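# Place four cartons flat on the low platform

## Task

Get all four cartons onto the low platform so that each lies flat, none rests on another, none sticks out past an edge, and each keeps the face that was on top at the start still on top. They must stay that way without the robot supporting them, and at the end the robot must release everything and move away.

## Robot and tools

Robot: one arm with seven joints (waist, shoulder, upper arm roll, elbow, forearm roll, wrist pitch, wrist roll) ending in a vacuum suction cup, plus a wrist camera, cam_wrist (616x616 fisheye). There is only one arm, so every command describes a single cup pose. The base may sit slightly tilted on a mount; the clearance check treats the mount as part of the arm.

Frame: the scene frame has its origin on the table surface straight below the base, +z up, +x forward, +y to the left when facing along +x. Positions are in metres. Orientations are quaternions written w first (qw, qx, qy, qz). The cup point is the centre of the cup rim, and the cup opens along the cup point's own +z, so pointing the cup down means its +z faces world -z. About 4 cm behind the rim the tool body and camera stick out up to roughly 9 cm sideways, so keep that clearance from cartons and the platform.

A row is 8 numbers: x, y, z, qw, qx, qy, qz, suction. The first seven are an absolute target pose for the cup point in the scene frame, not an offset. Suction is in [-1, 1]: anything above 0.01 switches it on, 0.01 or below switches it off, and it stays as last set. Always resend the desired quaternion in every row rather than copying a drifted reported one.

execute_actions takes "actions", a list holding at most one item, plus optional "pictures" (true/false). An empty list just reports the state. An item with "rows" (1 to 15 rows) and "steps" (1 to 15, default 15) plays one row per 1/30 s step, repeating the final row if rows run out. An item with only "steps" (up to 300) is a wait counted from the previous result, your thinking time included. A target more than 0.6 m from the last reported cup position along any of the cup's axes is refused and nothing is sent. Each step the commanded pose is trimmed to within 70 mm and 16 degrees of the measured pose, so a distant pose takes several calls; after the last step the arm only continues to the last trimmed pose. Position wins over orientation when both cannot be met.

move takes "target" (one 8-number row, an absolute pose) and optional "speed" in m/s from 0.002 to 0.5 (default 0.25; turning rate capped at twice this in rad/s). It drives a straight path lasting 0.5 to 10 s; longer paths stop short. The suction value is applied at the start. It does not avoid obstacles, and the real cup can lag, wander off the path or overshoot the speed, especially with the arm stretched out. Its result adds a move: line telling how it ended (done, off_target, moving, held, fault), which limits acted (paced = the pose was clipped, held = a check blocked steps, after which the arm may rush), and the remaining distance to target.

wait takes "seconds" (0 to 10) and just lets time pass. zoom_image takes "camera" ("cam_wrist") and "region" [x0, y0, x1, y1] in image pixels from the top-left corner, at most 504x504, returning a sharper crop of the latest image. finished_scene takes "scene", the number of the current scene; it ends and grades that scene irreversibly.

Results: a state line with end_effector_position and end_effector_quat_wxyz (the printed position gets less accurate at long reach), joint positions and joint torques (offset, scaled and noisy; useful to detect contact or load), suction_measured and part_present. "Hand target" shows where the controller is currently driving. "pose unreachable" and HELD mark steps the clearance check altered or blocked. Camera calibration (K, distortion, world-to-camera transform) is given; it is slightly imprecise.

Gripping: turn suction on and press the 36 mm rim fully onto a flat, smooth, unbroken area of a carton, away from edges, seams and holes. suction_measured near 0 means no seal; 0.83 or more means airtight; part_present goes to 1 at 0.50 and back to 0 below 0.45. Under vacuum the cup shortens, so the carton rides up to about 12 mm nearer the tool. To release, set the carton down so it rests on the platform, then switch suction off and lift at least 15 mm. If the cup seals to the table it pins the tool; turn suction off.

Hazards: contact torque reaching a joint's load limit (51.3 N m for the first four joints, 32.3 N m for the last three) stops the arm for 10 s and cancels the rest of the call. Approach contact slowly and do not aim far past the surface. Holding loads heats motors; MOTOR HOT appears from 60 °C and at 75 °C an OVER-TEMPERATURE FAULT lets the arm sink. Never drop, knock or push anything off the table; loose objects may get occasional small nudges. Joint ranges: waist, upper arm roll, forearm roll, wrist roll ±6.283 rad; shoulder ±2.250; elbow ±2.580; wrist pitch ±2.100.

Each tool is called after "Call:" as name(argument=value, ...), one argument or row to a line, values as JSON.

## Session

Call:
execute_actions(
  actions=[],
)

Scene clock: 0.00 s of 9600.00 s.
end_effector_position=(+0.4492, -0.0176, +0.2240) suction_measured=0.00 part_present=0 end_effector_quat_wxyz=(+0.001, +0.016, +1.000, +0.002)
Joint positions: [-0.057  0.432 -0.001  1.658  0.002  1.051  3.09 ]
Joint velocities: [-0.    -0.     0.001  0.    -0.    -0.    -0.001]
Joint torques (N m, as the joint torque sensors report them, + toward a larger angle): no reading
Hand target: +0.449, -0.018, +0.224; +0.001, +0.016, +1.000, +0.002
camera_calibration (this result's frames):
cam_wrist: T_world_to_cam=[[-0.052985, -0.998146, 0.0299488, 0.0123437], [-0.900518, 0.0607212, 0.430559, 0.332929], [-0.431579, -0.0041563, -0.902065, 0.473331], [0, 0, 0, 1]] pos_world=[0.504743, -0.00592772, 0.28326]

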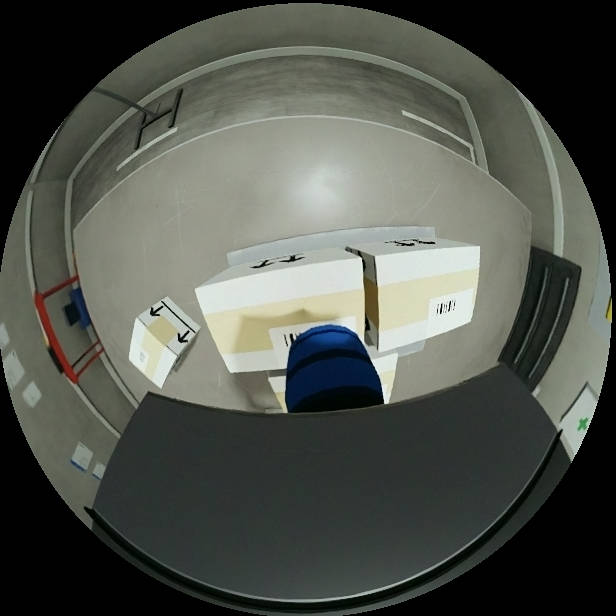

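Call:
move(
  target=[0.27,-0.06,0.45,0,0,1,0,0],
  speed=0.35,
)

Call:
zoom_image(
  camera="cam_wrist",
  region=[160,130,400,310],
)

Scene clock: 4.20 s of 9600.00 s.
end_effector_position=(+0.2704, -0.0606, +0.4499) suction_measured=0.00 part_present=0 end_effector_quat_wxyz=(-0.000, +0.000, +1.000, -0.000)
Joint positions: [ 0.022 -0.087  0.05   1.551  0.01   1.679  3.253]
Joint velocities: [ 0.    -0.003  0.002 -0.003 -0.003  0.002  0.001]
Joint torques (N m, as the joint torque sensors report them, + toward a larger angle): [-0.36 -5.99 -0.72 -8.07  0.18 -0.2  -0.18]
Hand target: +0.270, -0.061, +0.450; -0.000, +0.000, +1.000, -0.000
Off the commanded pose: 0.001 m, 0 deg.
move: done
camera_calibration (this result's frames):
cam_wrist: T_world_to_cam=[[-0.0209242, -0.999186, 0.0344927, -0.0576079], [-0.90088, 0.0338044, 0.43275, 0.0747251], [-0.433563, -0.0220188, -0.900854, 0.598658], [0, 0, 0, 1]] pos_world=[0.325669, -0.0469053, 0.508953]

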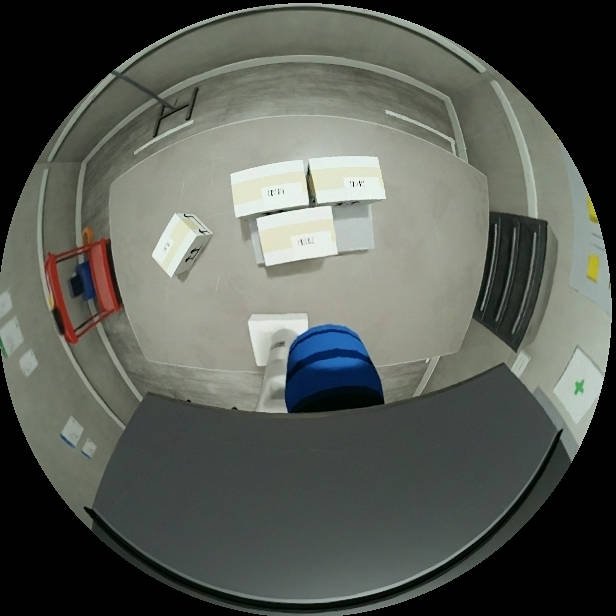

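Region (160, 130, 400, 310) of cam_wrist's 616x616 image, scaled by 2.100, with more detail than that image has; it fills the top 378 rows of this view, and the rest is white.

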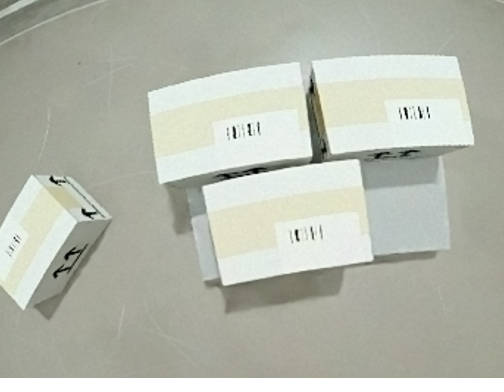

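Call:
move(
  target=[0.310,-0.045,0.175,0,-0.068,0.998,0,0],
  speed=0.3,
)

Call:
move(
  target=[0.310,-0.045,0.14,0,-0.068,0.998,0,1],
  speed=0.03,
)

Scene clock: 32.13 s of 9600.00 s.
end_effector_position=(+0.3096, -0.0447, +0.1753) suction_measured=0.00 part_present=0 end_effector_quat_wxyz=(+0.000, -0.069, +0.998, +0.000)
Joint positions: [ 0.004  0.238  0.018  2.159 -0.001  0.745  3.34 ]
Joint velocities: [-0.001  0.006  0.001  0.001 -0.002 -0.002  0.   ]
Joint torques (N m, as the joint torque sensors report them, + toward a larger angle): [-0.32 -9.88 -0.57 -5.29  0.24 -0.21 -0.31]
Hand target: +0.310, -0.045, +0.175; +0.000, -0.069, +0.998, +0.000
Off the commanded pose: 0.001 m, 0 deg.
After step 90, 23.37 s passed at rest.
move: done
camera_calibration (this result's frames):
cam_wrist: T_world_to_cam=[[0.116714, -0.992624, 0.0327817, -0.0733608], [-0.89742, -0.0912649, 0.431634, 0.221916], [-0.425458, -0.0797966, -0.901453, 0.363635], [0, 0, 0, 1]] pos_world=[0.362425, -0.0235497, 0.234418]

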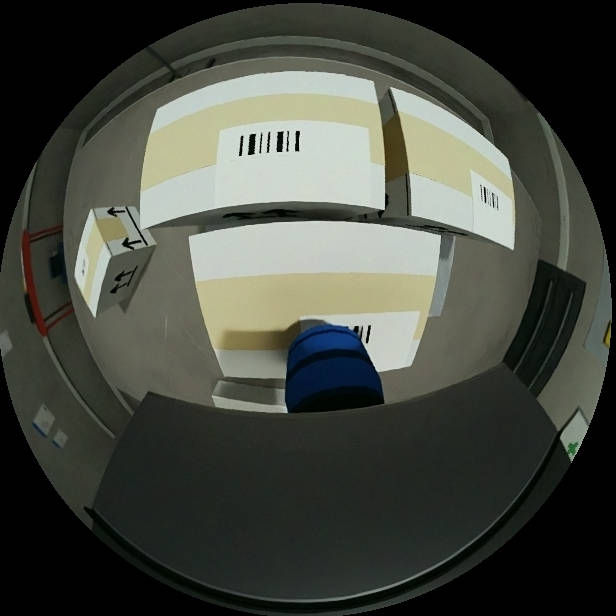

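Scene clock: 33.57 s of 9600.00 s.
end_effector_position=(+0.3100, -0.0449, +0.1402) suction_measured=0.94 part_present=1 end_effector_quat_wxyz=(+0.000, -0.068, +0.998, +0.000)
Joint positions: [ 0.006  0.319  0.016  2.21  -0.001  0.615  3.34 ]
Joint velocities: [-0.     0.003 -0.     0.002 -0.    -0.004 -0.002]
Joint torques (N m, as the joint torque sensors report them, + toward a larger angle): [ -0.17 -12.05  -0.65  -5.4    0.21  -0.01  -0.26]
Hand target: +0.310, -0.045, +0.140; +0.000, -0.068, +0.998, +0.000
Off the commanded pose: 0.000 m, 0 deg.
move: done
camera_calibration (this result's frames):
cam_wrist: T_world_to_cam=[[0.115609, -0.992734, 0.0333812, -0.0722667], [-0.897349, -0.0899733, 0.432053, 0.237364], [-0.42591, -0.0799039, -0.90123, 0.332247], [0, 0, 0, 1]] pos_world=[0.362861, -0.0238373, 0.19929]

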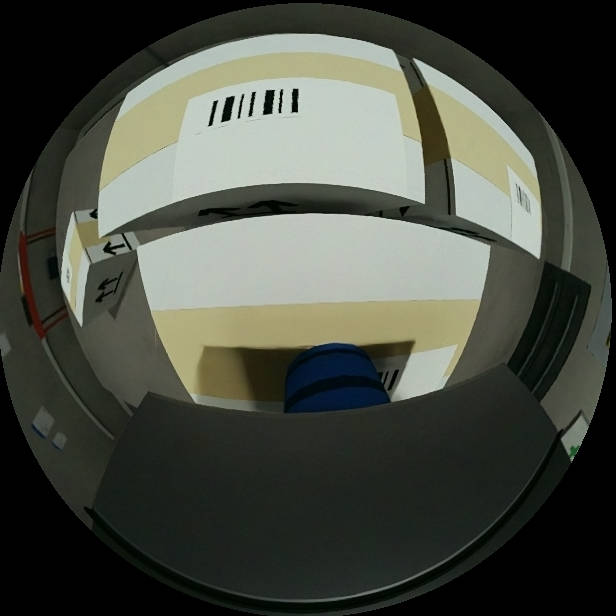

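Call:
move(
  target=[0.3235,-0.163,0.146,0,-0.061,0.998,0,1],
  speed=0.1,
)

Call:
move(
  target=[0.3235,-0.163,0.135,0,-0.061,0.998,0,1],
  speed=0.015,
)

Scene clock: 43.50 s of 9600.00 s.
end_effector_position=(+0.3240, -0.1627, +0.1460) suction_measured=0.95 part_present=1 end_effector_quat_wxyz=(+0.000, -0.061, +0.998, -0.000)
Joint positions: [ 0.309  0.389  0.055  2.056 -0.025  0.698  3.683]
Joint velocities: [ 0.005  0.002  0.003 -0.002 -0.002  0.001  0.004]
Joint torques (N m, as the joint torque sensors report them, + toward a larger angle): [ -0.46 -13.79  -0.36  -6.03   0.24  -0.31  -0.32]
Hand target: +0.324, -0.163, +0.146; -0.000, -0.061, +0.998, -0.000
Off the commanded pose: 0.001 m, 0 deg.
After step 90, 5.37 s passed at rest.
move: done
camera_calibration (this result's frames):
cam_wrist: T_world_to_cam=[[0.102198, -0.994191, 0.033765, -0.186902], [-0.89835, -0.0776623, 0.43236, 0.239021], [-0.427226, -0.0745192, -0.901069, 0.335305], [0, 0, 0, 1]] pos_world=[0.377077, -0.142267, 0.2051]

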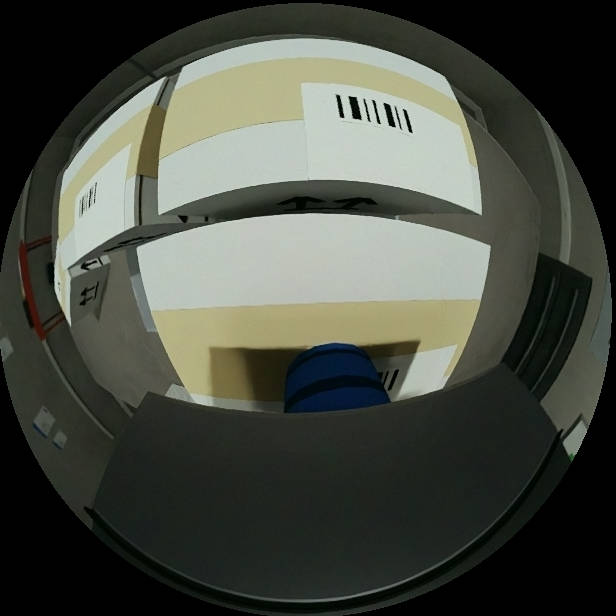

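Scene clock: 44.47 s of 9600.00 s.
end_effector_position=(+0.3234, -0.1630, +0.1356) suction_measured=0.95 part_present=1 end_effector_quat_wxyz=(+0.000, -0.061, +0.998, -0.000)
Joint positions: [ 0.312  0.41   0.053  2.07  -0.027  0.663  3.686]
Joint velocities: [ 0.     0.    -0.     0.001  0.    -0.002 -0.   ]
Joint torques (N m, as the joint torque sensors report them, + toward a larger angle): [ -0.32 -12.49  -0.36  -5.73   0.1   -0.56  -0.38]
Hand target: +0.323, -0.163, +0.135; +0.000, -0.061, +0.998, +0.000
Off the commanded pose: 0.001 m, 0 deg.
move: done
camera_calibration (this result's frames):
cam_wrist: T_world_to_cam=[[0.101545, -0.994258, 0.0337461, -0.186629], [-0.898596, -0.0771138, 0.431948, 0.243279], [-0.426865, -0.0741861, -0.901267, 0.325595], [0, 0, 0, 1]] pos_world=[0.376546, -0.142643, 0.194663]

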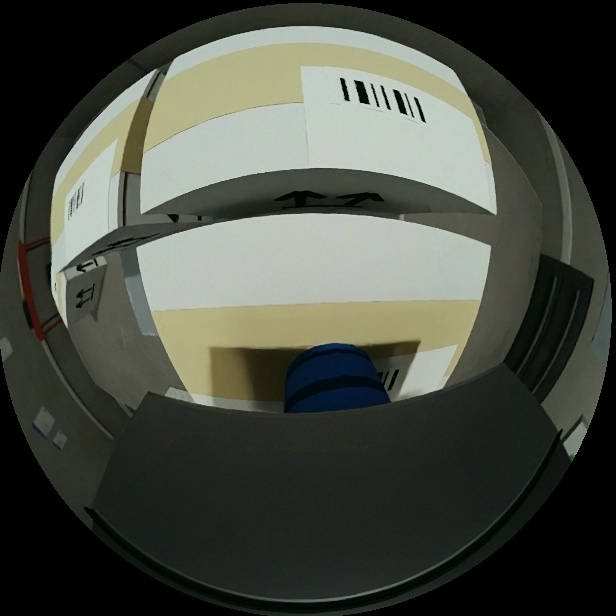

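It is resting and aligned with the far carton. Releasing and checking from above the right edge.

Call:
execute_actions(
  actions=[
    {"rows":[[0.3235,-0.163,0.137,0,-0.061,0.998,0,0]],"steps":10},
  ],
  pictures=false,
)

Call:
move(
  target=[0.25,-0.25,0.36,0,-0.061,0.998,0,0],
)

Call:
zoom_image(
  camera="cam_wrist",
  region=[120,100,360,340],
)

Scene clock: 49.30 s of 9600.00 s.
end_effector_position=(+0.3243, -0.1634, +0.1387) suction_measured=0.00 part_present=0 end_effector_quat_wxyz=(+0.002, -0.061, +0.998, -0.001)
Joint positions: [ 0.312  0.403  0.054  2.066 -0.027  0.67   3.685]
Joint velocities: [-0.    -0.006 -0.001  0.001  0.001  0.002 -0.   ]
Joint torques (N m, as the joint torque sensors report them, + toward a larger angle): [-0.4  -8.97 -0.48 -4.    0.17 -0.87 -0.3 ]
Hand target: +0.323, -0.163, +0.137; -0.000, -0.061, +0.998, -0.000
Off the commanded pose: 0.002 m, 0 deg.
Steps of this call (steps 1 to 90: nothing new was sent; then 1.50 s passed at rest; steps 91 to 100: all 10 steps of this action). Readings (end_effector_position | what the end effector reports):
91: (+0.3235, -0.1630, +0.1358) | suction_measured=0.83 part_present=1
92: (+0.3236, -0.1630, +0.1363) | suction_measured=0.51 part_present=1
94: (+0.3237, -0.1631, +0.1370) | suction_measured=0.09 part_present=0
98: (+0.3242, -0.1634, +0.1385) | suction_measured=0.00 part_present=0
100: the state above

Scene clock: 51.07 s of 9600.00 s.
end_effector_position=(+0.2504, -0.2504, +0.3599) suction_measured=0.00 part_present=0 end_effector_quat_wxyz=(-0.000, -0.061, +0.998, -0.000)
Joint positions: [ 0.509  0.1    0.176  1.651 -0.012  1.392  3.99 ]
Joint velocities: [ 0.     0.003  0.003 -0.003  0.001  0.002  0.002]
Joint torques (N m, as the joint torque sensors report them, + toward a larger angle): [-0.3  -9.37 -0.41 -7.79  0.09 -0.22 -0.2 ]
Hand target: +0.250, -0.251, +0.360; -0.000, -0.061, +0.998, -0.000
Off the commanded pose: 0.001 m, 0 deg.
move: done
camera_calibration (this result's frames):
cam_wrist: T_world_to_cam=[[0.101068, -0.994289, 0.0342695, -0.273801], [-0.89815, -0.0763715, 0.433006, 0.0736801], [-0.427916, -0.0745422, -0.900739, 0.490065], [0, 0, 0, 1]] pos_world=[0.303555, -0.230079, 0.4189]

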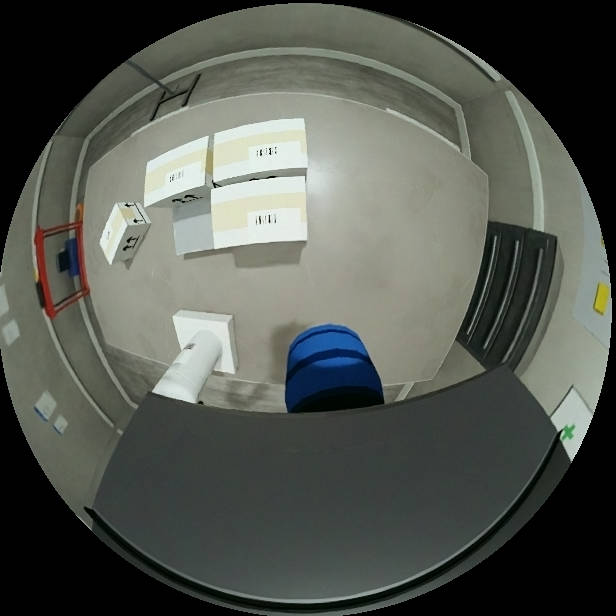

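Region (120, 100, 360, 340) of cam_wrist's 616x616 image, scaled by 2.100, with more detail than that image has.

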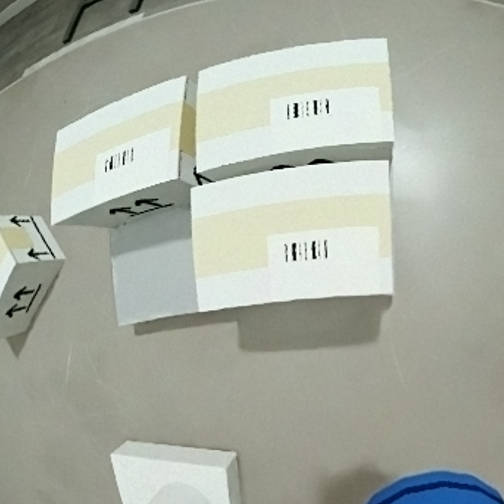

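Call:
move(
  target=[0.195,-0.29,0.30,0,-0.061,0.998,0,0],
)

Call:
zoom_image(
  camera="cam_wrist",
  region=[130,80,330,280],
)

Scene clock: 54.17 s of 9600.00 s.
end_effector_position=(+0.1952, -0.2899, +0.3001) suction_measured=0.00 part_present=0 end_effector_quat_wxyz=(-0.000, -0.061, +0.998, +0.000)
Joint positions: [ 0.636  0.128  0.256  1.818 -0.03   1.198  4.204]
Joint velocities: [ 0.004  0.001  0.005  0.001 -0.001 -0.001  0.002]
Joint torques (N m, as the joint torque sensors report them, + toward a larger angle): [-0.31 -9.32 -0.41 -7.19  0.08  0.02 -0.38]
Hand target: +0.195, -0.290, +0.300; -0.000, -0.061, +0.998, +0.000
Off the commanded pose: 0.000 m, 0 deg.
move: done
camera_calibration (this result's frames):
cam_wrist: T_world_to_cam=[[0.102342, -0.994187, 0.0334567, -0.305412], [-0.898289, -0.0779173, 0.432441, 0.0467151], [-0.42732, -0.0743105, -0.901041, 0.409678], [0, 0, 0, 1]] pos_world=[0.248283, -0.269553, 0.359153]

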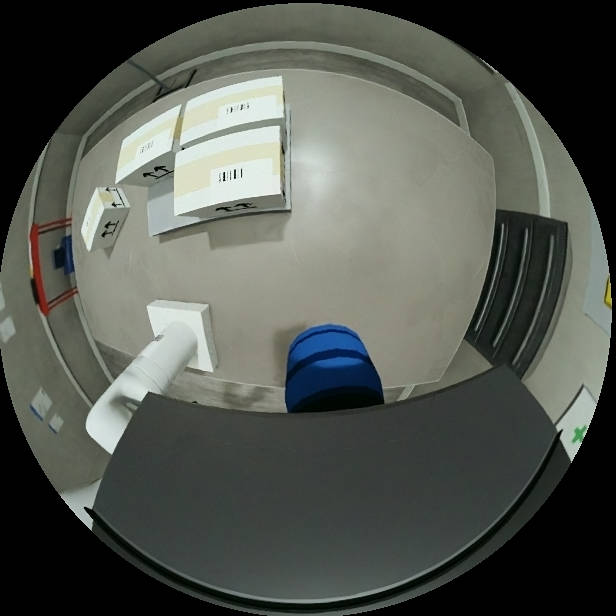

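Region (130, 80, 330, 280) of cam_wrist's 616x616 image, scaled by 2.520, with more detail than that image has.

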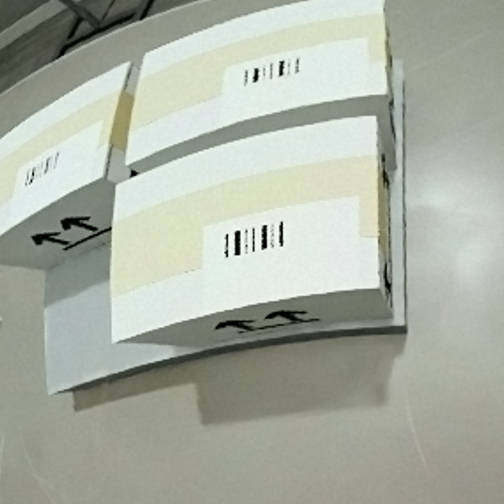

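Call:
move(
  target=[0.31,0.265,0.22,0,-0.35,0.937,0,0],
  speed=0.4,
)

Call:
move(
  target=[0.31,0.265,0.14,0,-0.35,0.937,0,0],
  speed=0.15,
)

Scene clock: 67.40 s of 9600.00 s.
end_effector_position=(+0.3089, +0.2654, +0.2203) suction_measured=0.00 part_present=0 end_effector_quat_wxyz=(+0.001, -0.350, +0.937, +0.000)
Joint positions: [-0.396  0.402 -0.568  1.786  0.251  1.028  2.837]
Joint velocities: [-0.004  0.005 -0.002 -0.001  0.     0.001 -0.002]
Joint torques (N m, as the joint torque sensors report them, + toward a larger angle): [ -0.22 -13.13  -2.34  -6.4    0.25  -0.02  -0.31]
Hand target: +0.309, +0.266, +0.220; +0.001, -0.350, +0.937, +0.000
Off the commanded pose: 0.001 m, 0 deg.
After step 90, 7.93 s passed at rest.
move: done; limits=paced
camera_calibration (this result's frames):
cam_wrist: T_world_to_cam=[[0.639713, -0.76786, 0.0340386, 0.0115318], [-0.702861, -0.566491, 0.430202, 0.296448], [-0.311052, -0.29913, -0.902091, 0.451594], [0, 0, 0, 1]] pos_world=[0.341454, 0.311875, 0.279454]

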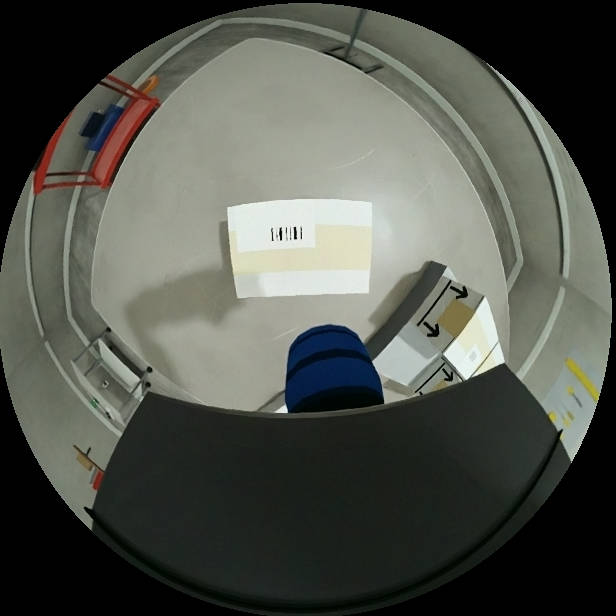

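Scene clock: 68.37 s of 9600.00 s.
end_effector_position=(+0.3100, +0.2650, +0.1403) suction_measured=0.00 part_present=0 end_effector_quat_wxyz=(+0.000, -0.350, +0.937, +0.000)
Joint positions: [-0.442  0.53  -0.515  1.899  0.354  0.807  2.748]
Joint velocities: [-0.002  0.005 -0.     0.001  0.003 -0.001 -0.001]
Joint torques (N m, as the joint torque sensors report them, + toward a larger angle): [ -0.28 -14.17  -2.55  -5.21   0.06  -0.03  -0.25]
Hand target: +0.310, +0.265, +0.140; -0.000, -0.350, +0.937, +0.000
Off the commanded pose: 0.000 m, 0 deg.
move: done
camera_calibration (this result's frames):
cam_wrist: T_world_to_cam=[[0.639742, -0.767875, 0.0331379, 0.0133868], [-0.701978, -0.566196, 0.432028, 0.330817], [-0.312981, -0.299649, -0.901251, 0.380277], [0, 0, 0, 1]] pos_world=[0.342682, 0.311537, 0.199359]

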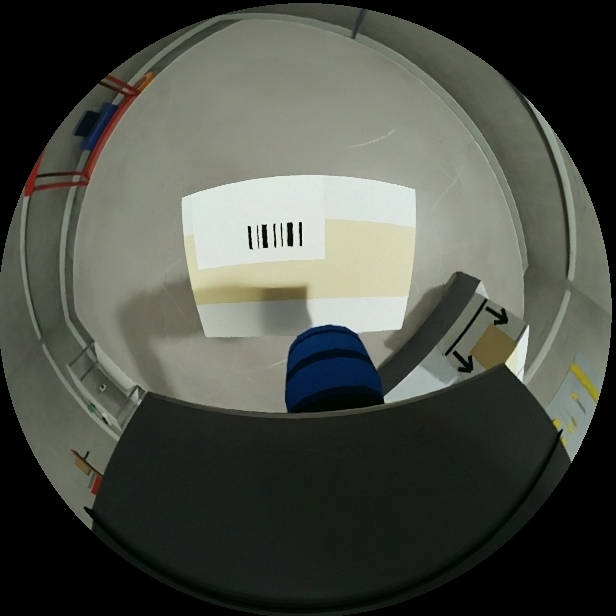

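Call:
move(
  target=[0.329,0.298,0.125,0,-0.35,0.937,0,0],
  speed=0.1,
)

Call:
move(
  target=[0.329,0.298,0.097,0,-0.35,0.937,0,1],
  speed=0.03,
)

Scene clock: 83.87 s of 9600.00 s.
end_effector_position=(+0.3291, +0.2979, +0.1252) suction_measured=0.00 part_present=0 end_effector_quat_wxyz=(+0.000, -0.350, +0.937, +0.000)
Joint positions: [-0.501  0.618 -0.492  1.795  0.382  0.829  2.717]
Joint velocities: [-0.004  0.005  0.001 -0.003  0.003  0.001 -0.001]
Joint torques (N m, as the joint torque sensors report them, + toward a larger angle): [ -0.24 -15.58  -2.83  -5.23   0.14  -0.15  -0.39]
Hand target: +0.329, +0.298, +0.125; -0.000, -0.350, +0.937, +0.000
Off the commanded pose: 0.000 m, 0 deg.
After step 90, 11.67 s passed at rest.
move: done
camera_calibration (this result's frames):
cam_wrist: T_world_to_cam=[[0.639479, -0.768074, 0.0335912, 0.0270587], [-0.702323, -0.565846, 0.431928, 0.369375], [-0.312745, -0.299801, -0.901282, 0.382521], [0, 0, 0, 1]] pos_world=[0.361748, 0.344472, 0.184308]

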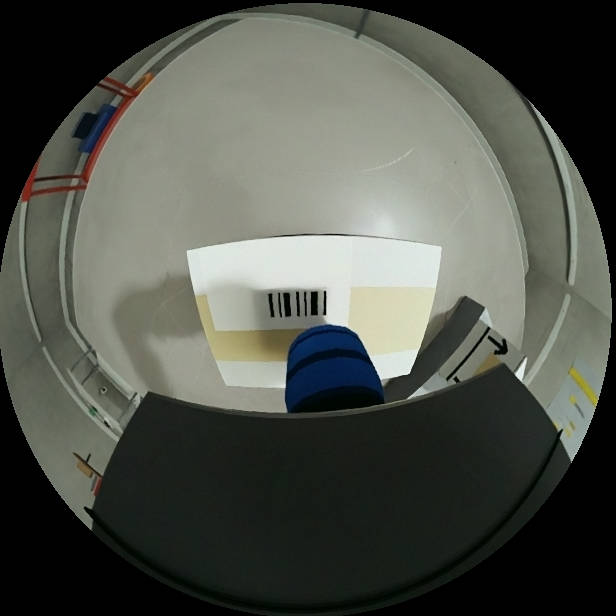

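Scene clock: 85.07 s of 9600.00 s.
end_effector_position=(+0.3289, +0.2979, +0.0970) suction_measured=0.89 part_present=1 end_effector_quat_wxyz=(-0.000, -0.350, +0.937, +0.000)
Joint positions: [-0.52   0.667 -0.465  1.82   0.417  0.758  2.688]
Joint velocities: [-0.001 -0.001  0.001 -0.     0.002 -0.003 -0.002]
Joint torques (N m, as the joint torque sensors report them, + toward a larger angle): [ -0.5  -18.21  -3.16  -5.59   0.12   0.01  -0.34]
Hand target: +0.329, +0.298, +0.097; -0.000, -0.350, +0.937, +0.000
Off the commanded pose: 0.000 m, 0 deg.
move: done
camera_calibration (this result's frames):
cam_wrist: T_world_to_cam=[[0.639731, -0.767875, 0.0333455, 0.027963], [-0.701837, -0.565926, 0.432611, 0.381285], [-0.31332, -0.300158, -0.900964, 0.357298], [0, 0, 0, 1]] pos_world=[0.36166, 0.344497, 0.156032]

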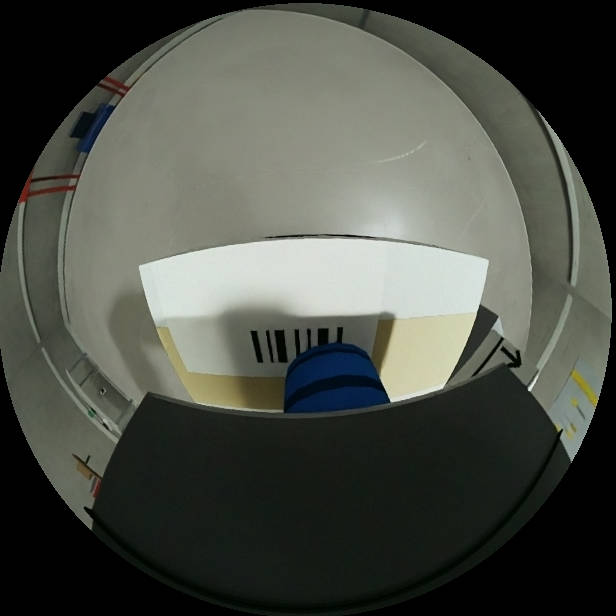

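Call:
move(
  target=[0.32,0.28,0.155,0,-0.25,0.968,0,1],
  speed=0.12,
)

Call:
move(
  target=[0.287,0.182,0.155,0,-0.061,0.998,0,1],
  speed=0.18,
)

Call:
move(
  target=[0.311,-0.004,0.148,0,-0.061,0.998,0,1],
  speed=0.12,
)

Call:
move(
  target=[0.311,-0.004,0.139,0,-0.061,0.998,0,1],
  speed=0.02,
)

Scene clock: 91.87 s of 9600.00 s.
end_effector_position=(+0.3201, +0.2799, +0.1547) suction_measured=0.95 part_present=1 end_effector_quat_wxyz=(-0.000, -0.250, +0.968, -0.000)
Joint positions: [-0.492  0.527 -0.466  1.825  0.303  0.866  2.583]
Joint velocities: [-0.    -0.005 -0.001  0.    -0.002  0.002 -0.001]
Joint torques (N m, as the joint torque sensors report them, + toward a larger angle): [ -0.36 -16.49  -2.77  -6.65   0.21  -0.01  -0.4 ]
Hand target: +0.320, +0.280, +0.155; +0.000, -0.250, +0.968, -0.000
Off the commanded pose: 0.000 m, 0 deg.
After step 90, 2.57 s passed at rest.
move: done
camera_calibration (this result's frames):
cam_wrist: T_world_to_cam=[[0.466344, -0.883949, 0.0340187, 0.105748], [-0.804159, -0.407598, 0.432657, 0.328324], [-0.368581, -0.229124, -0.900916, 0.398945], [0, 0, 0, 1]] pos_world=[0.361753, 0.318708, 0.213767]

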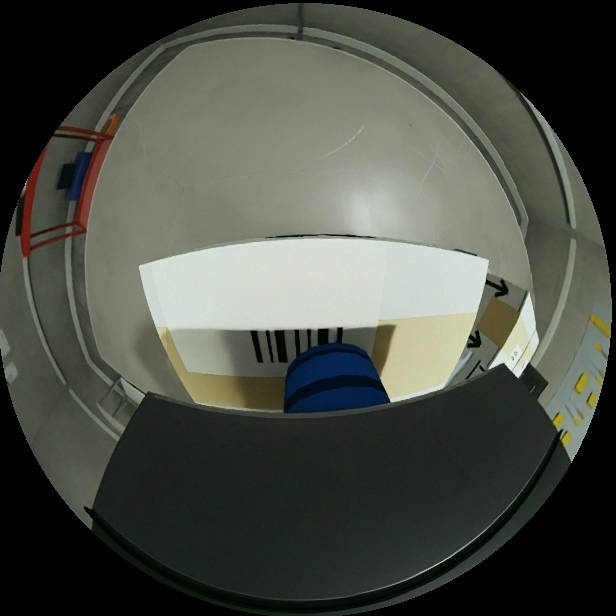

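Scene clock: 93.33 s of 9600.00 s.
end_effector_position=(+0.2871, +0.1820, +0.1548) suction_measured=0.95 part_present=1 end_effector_quat_wxyz=(-0.000, -0.061, +0.998, -0.000)
Joint positions: [-0.373  0.359 -0.39   2.096  0.205  0.727  2.409]
Joint velocities: [ 0.003 -0.006  0.002  0.004 -0.003 -0.002  0.   ]
Joint torques (N m, as the joint torque sensors report them, + toward a larger angle): [ -0.19 -12.93  -1.66  -5.85   0.27   0.12  -0.28]
Hand target: +0.287, +0.182, +0.155; -0.000, -0.061, +0.998, -0.000
Off the commanded pose: 0.000 m, 0 deg.
move: done
camera_calibration (this result's frames):
cam_wrist: T_world_to_cam=[[0.102363, -0.994165, 0.0340372, 0.159116], [-0.898109, -0.0776526, 0.432863, 0.228752], [-0.427694, -0.0748781, -0.900817, 0.353339], [0, 0, 0, 1]] pos_world=[0.340277, 0.202408, 0.21386]

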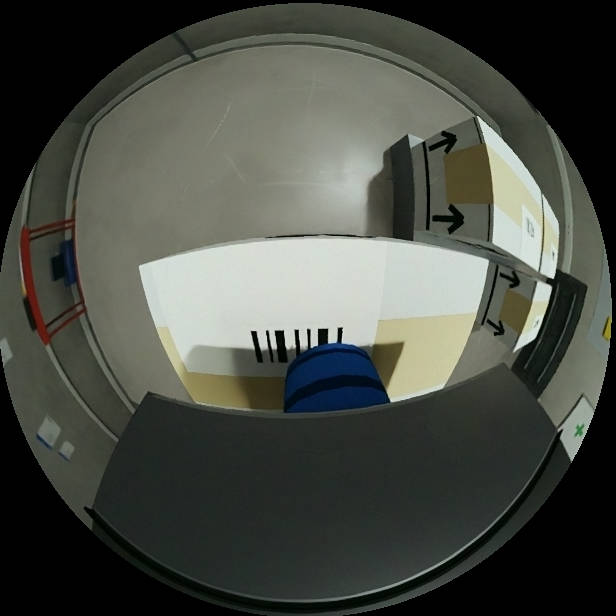

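Scene clock: 95.33 s of 9600.00 s.
end_effector_position=(+0.3115, -0.0036, +0.1480) suction_measured=0.95 part_present=1 end_effector_quat_wxyz=(+0.000, -0.061, +0.998, -0.000)
Joint positions: [ 0.143  0.312 -0.316  2.194  0.164  0.659  3.015]
Joint velocities: [ 0.008  0.001  0.005 -0.    -0.004 -0.001  0.007]
Joint torques (N m, as the joint torque sensors report them, + toward a larger angle): [ -0.7  -11.9   -1.52  -5.52   0.32  -0.07  -0.39]
Hand target: +0.311, -0.004, +0.148; -0.000, -0.061, +0.998, -0.000
Off the commanded pose: 0.001 m, 0 deg.
move: done
camera_calibration (this result's frames):
cam_wrist: T_world_to_cam=[[0.102545, -0.994147, 0.0339925, -0.0276977], [-0.898329, -0.0778779, 0.432365, 0.23931], [-0.427187, -0.0748733, -0.901058, 0.34362], [0, 0, 0, 1]] pos_world=[0.36461, 0.0168293, 0.207094]

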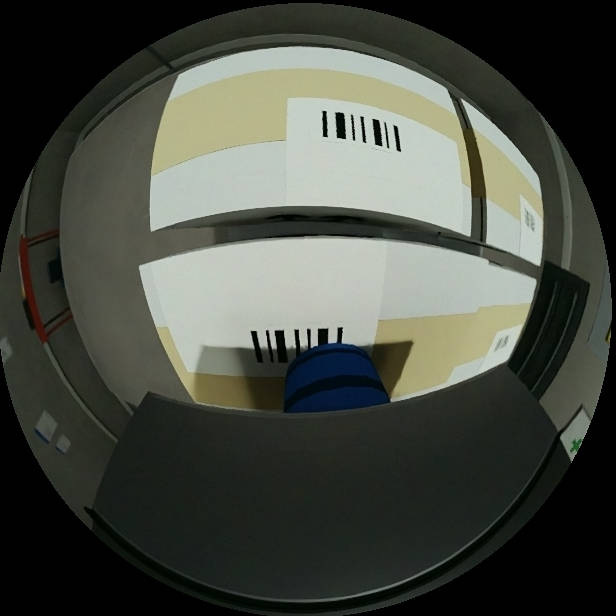

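Scene clock: 96.03 s of 9600.00 s.
end_effector_position=(+0.3111, -0.0040, +0.1392) suction_measured=0.95 part_present=1 end_effector_quat_wxyz=(+0.000, -0.061, +0.998, +0.000)
Joint positions: [ 0.137  0.332 -0.309  2.208  0.177  0.626  3.003]
Joint velocities: [ 0.     0.004  0.     0.002  0.003 -0.005 -0.002]
Joint torques (N m, as the joint torque sensors report them, + toward a larger angle): [ -0.31 -12.41  -1.15  -5.36   0.1   -0.3   -0.3 ]
Hand target: +0.311, -0.004, +0.139; +0.000, -0.061, +0.998, +0.000
Off the commanded pose: 0.000 m, 0 deg.
move: done
camera_calibration (this result's frames):
cam_wrist: T_world_to_cam=[[0.101506, -0.994268, 0.0335692, -0.0273956], [-0.898515, -0.0771409, 0.43211, 0.24282], [-0.427044, -0.074024, -0.901196, 0.335394], [0, 0, 0, 1]] pos_world=[0.364187, 0.01632, 0.198251]

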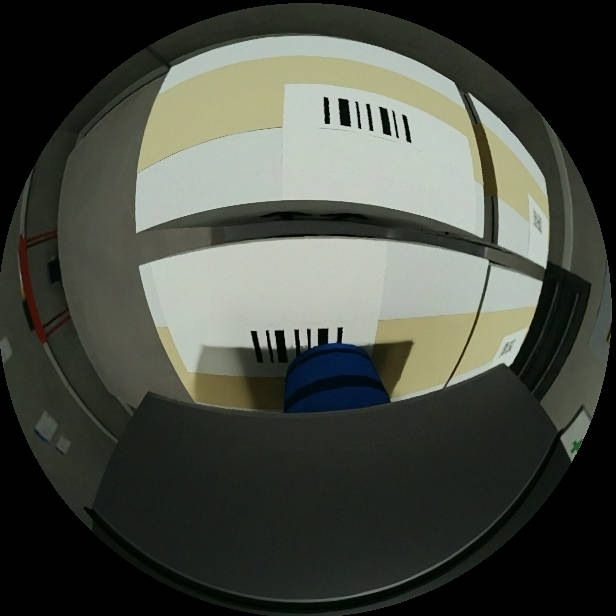

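Call:
move(
  target=[0.315,-0.005,0.1345,0,-0.061,0.998,0,1],
  speed=0.01,
)

Call:
execute_actions(
  actions=[
    {"rows":[[0.315,-0.005,0.137,0,-0.061,0.998,0,0]],"steps":10},
  ],
  pictures=false,
)

Call:
move(
  target=[0.30,0.0,0.19,0,-0.061,0.998,0,0],
  speed=0.15,
)

Call:
move(
  target=[0.17,0.09,0.33,0,-0.061,0.998,0,0],
)

Call:
zoom_image(
  camera="cam_wrist",
  region=[270,80,470,280],
)

Scene clock: 102.53 s of 9600.00 s.
end_effector_position=(+0.3142, -0.0048, +0.1355) suction_measured=0.95 part_present=1 end_effector_quat_wxyz=(-0.000, -0.061, +0.998, -0.000)
Joint positions: [ 0.134  0.346 -0.304  2.203  0.184  0.618  3.   ]
Joint velocities: [-0.001  0.    -0.001  0.     0.001 -0.    -0.001]
Joint torques (N m, as the joint torque sensors report them, + toward a larger angle): [ 0.28 -9.6  -0.77 -5.92  0.52 -1.35 -0.31]
Hand target: +0.315, -0.005, +0.135; -0.000, -0.061, +0.998, +0.000
Off the commanded pose: 0.001 m, 0 deg.
After step 90, 2.67 s passed at rest.
move: done
camera_calibration (this result's frames):
cam_wrist: T_world_to_cam=[[0.102124, -0.994184, 0.0341855, -0.0286507], [-0.898245, -0.0773928, 0.432627, 0.247027], [-0.427465, -0.0748884, -0.900925, 0.333432], [0, 0, 0, 1]] pos_world=[0.367347, 0.0156042, 0.194506]

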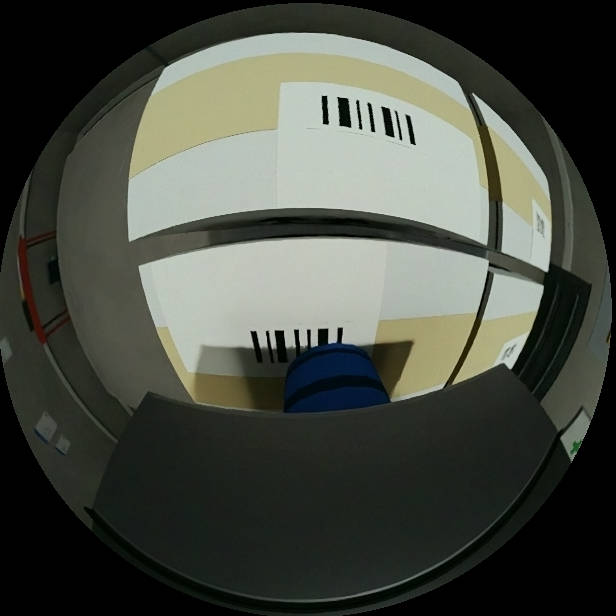

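Scene clock: 102.87 s of 9600.00 s.
end_effector_position=(+0.3162, -0.0050, +0.1384) suction_measured=0.00 part_present=0 end_effector_quat_wxyz=(+0.002, -0.061, +0.998, -0.000)
Joint positions: [ 0.136  0.34  -0.306  2.198  0.181  0.625  3.003]
Joint velocities: [ 0.001 -0.006  0.    -0.001 -0.002  0.003  0.001]
Joint torques (N m, as the joint torque sensors report them, + toward a larger angle): [-0.22 -7.56 -0.95 -3.25  0.3  -0.51 -0.31]
Hand target: +0.315, -0.005, +0.137; +0.000, -0.061, +0.998, -0.000
Off the commanded pose: 0.002 m, 0 deg.
Steps of this call (steps 1 to 10: all 10 steps of this action). Readings (end_effector_position | what the end effector reports):
1: (+0.3143, -0.0049, +0.1357) | suction_measured=0.83 part_present=1
2: (+0.3148, -0.0050, +0.1363) | suction_measured=0.51 part_present=1
4: (+0.3155, -0.0050, +0.1371) | suction_measured=0.09 part_present=0
8: (+0.3162, -0.0050, +0.1383) | suction_measured=0.00 part_present=0
10: the state above

Scene clock: 103.97 s of 9600.00 s.
end_effector_position=(+0.3000, -0.0001, +0.1897) suction_measured=0.00 part_present=0 end_effector_quat_wxyz=(-0.000, -0.061, +0.998, -0.000)
Joint positions: [ 0.165  0.199 -0.341  2.159  0.098  0.8    3.066]
Joint velocities: [ 0.002 -0.008  0.001 -0.002 -0.002  0.002  0.003]
Joint torques (N m, as the joint torque sensors report them, + toward a larger angle): [-0.5  -9.05 -1.18 -5.43  0.14  0.02 -0.23]
Hand target: +0.300, -0.000, +0.190; -0.000, -0.061, +0.998, -0.000
Off the commanded pose: 0.000 m, 0 deg.
move: done
camera_calibration (this result's frames):
cam_wrist: T_world_to_cam=[[0.101692, -0.994238, 0.0338928, -0.0242029], [-0.898104, -0.0770994, 0.432973, 0.211009], [-0.427865, -0.0744691, -0.900769, 0.376651], [0, 0, 0, 1]] pos_world=[0.353125, 0.020254, 0.248734]

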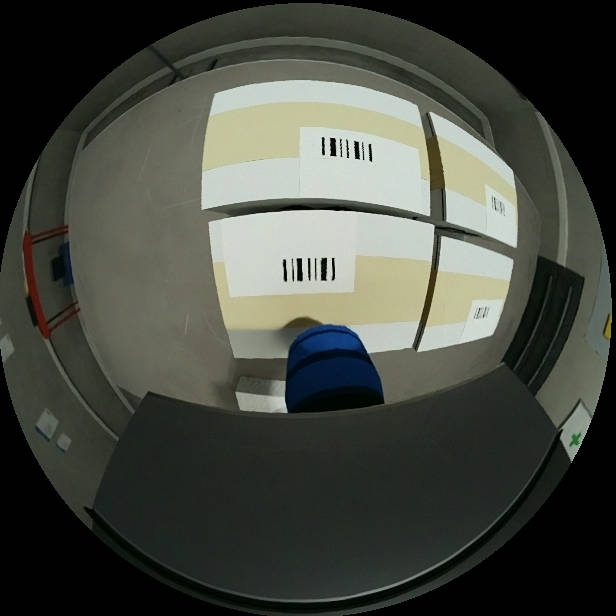

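Scene clock: 105.40 s of 9600.00 s.
end_effector_position=(+0.1701, +0.0893, +0.3298) suction_measured=0.00 part_present=0 end_effector_quat_wxyz=(-0.000, -0.060, +0.998, -0.001)
Joint positions: [ 0.042 -0.288 -0.486  2.064 -0.133  1.34   2.907]
Joint velocities: [-0.001 -0.005 -0.002 -0.002 -0.     0.001 -0.   ]
Joint torques (N m, as the joint torque sensors report them, + toward a larger angle): [-0.2  -1.47  0.21 -7.59  0.2  -0.05 -0.24]
Hand target: +0.170, +0.089, +0.330; +0.000, -0.061, +0.998, -0.001
Off the commanded pose: 0.001 m, 0 deg.
move: done
camera_calibration (this result's frames):
cam_wrist: T_world_to_cam=[[0.100605, -0.994325, 0.0345856, 0.0731476], [-0.898331, -0.0758408, 0.432724, 0.0406036], [-0.427646, -0.0746035, -0.900863, 0.453902], [0, 0, 0, 1]] pos_world=[0.223226, 0.109675, 0.388803]

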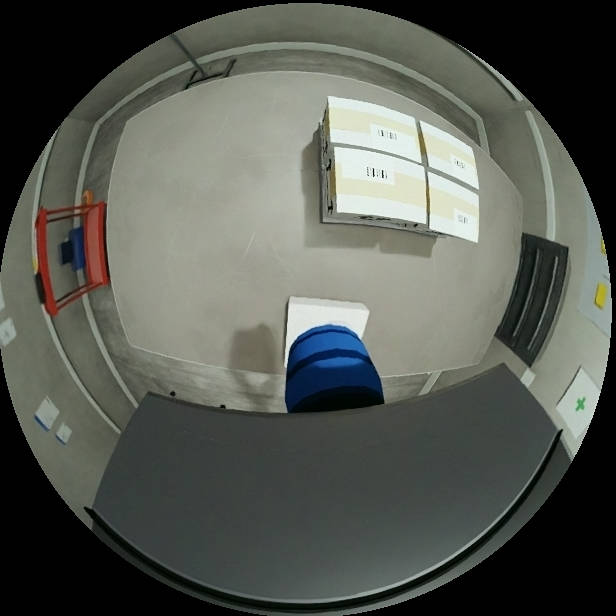

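Region (270, 80, 470, 280) of cam_wrist's 616x616 image, scaled by 2.520, with more detail than that image has.

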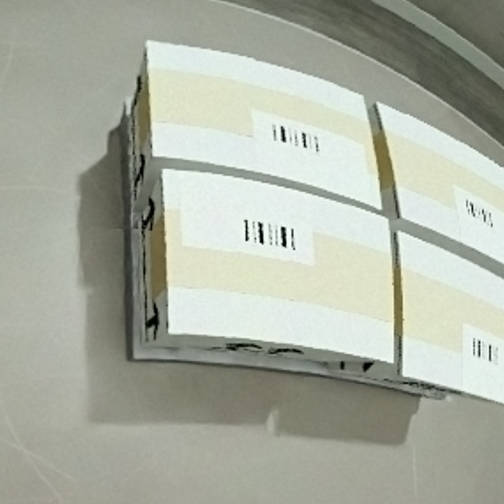

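Call:
finished_scene(
  scene=2,
)

The scene is finished: the task was done.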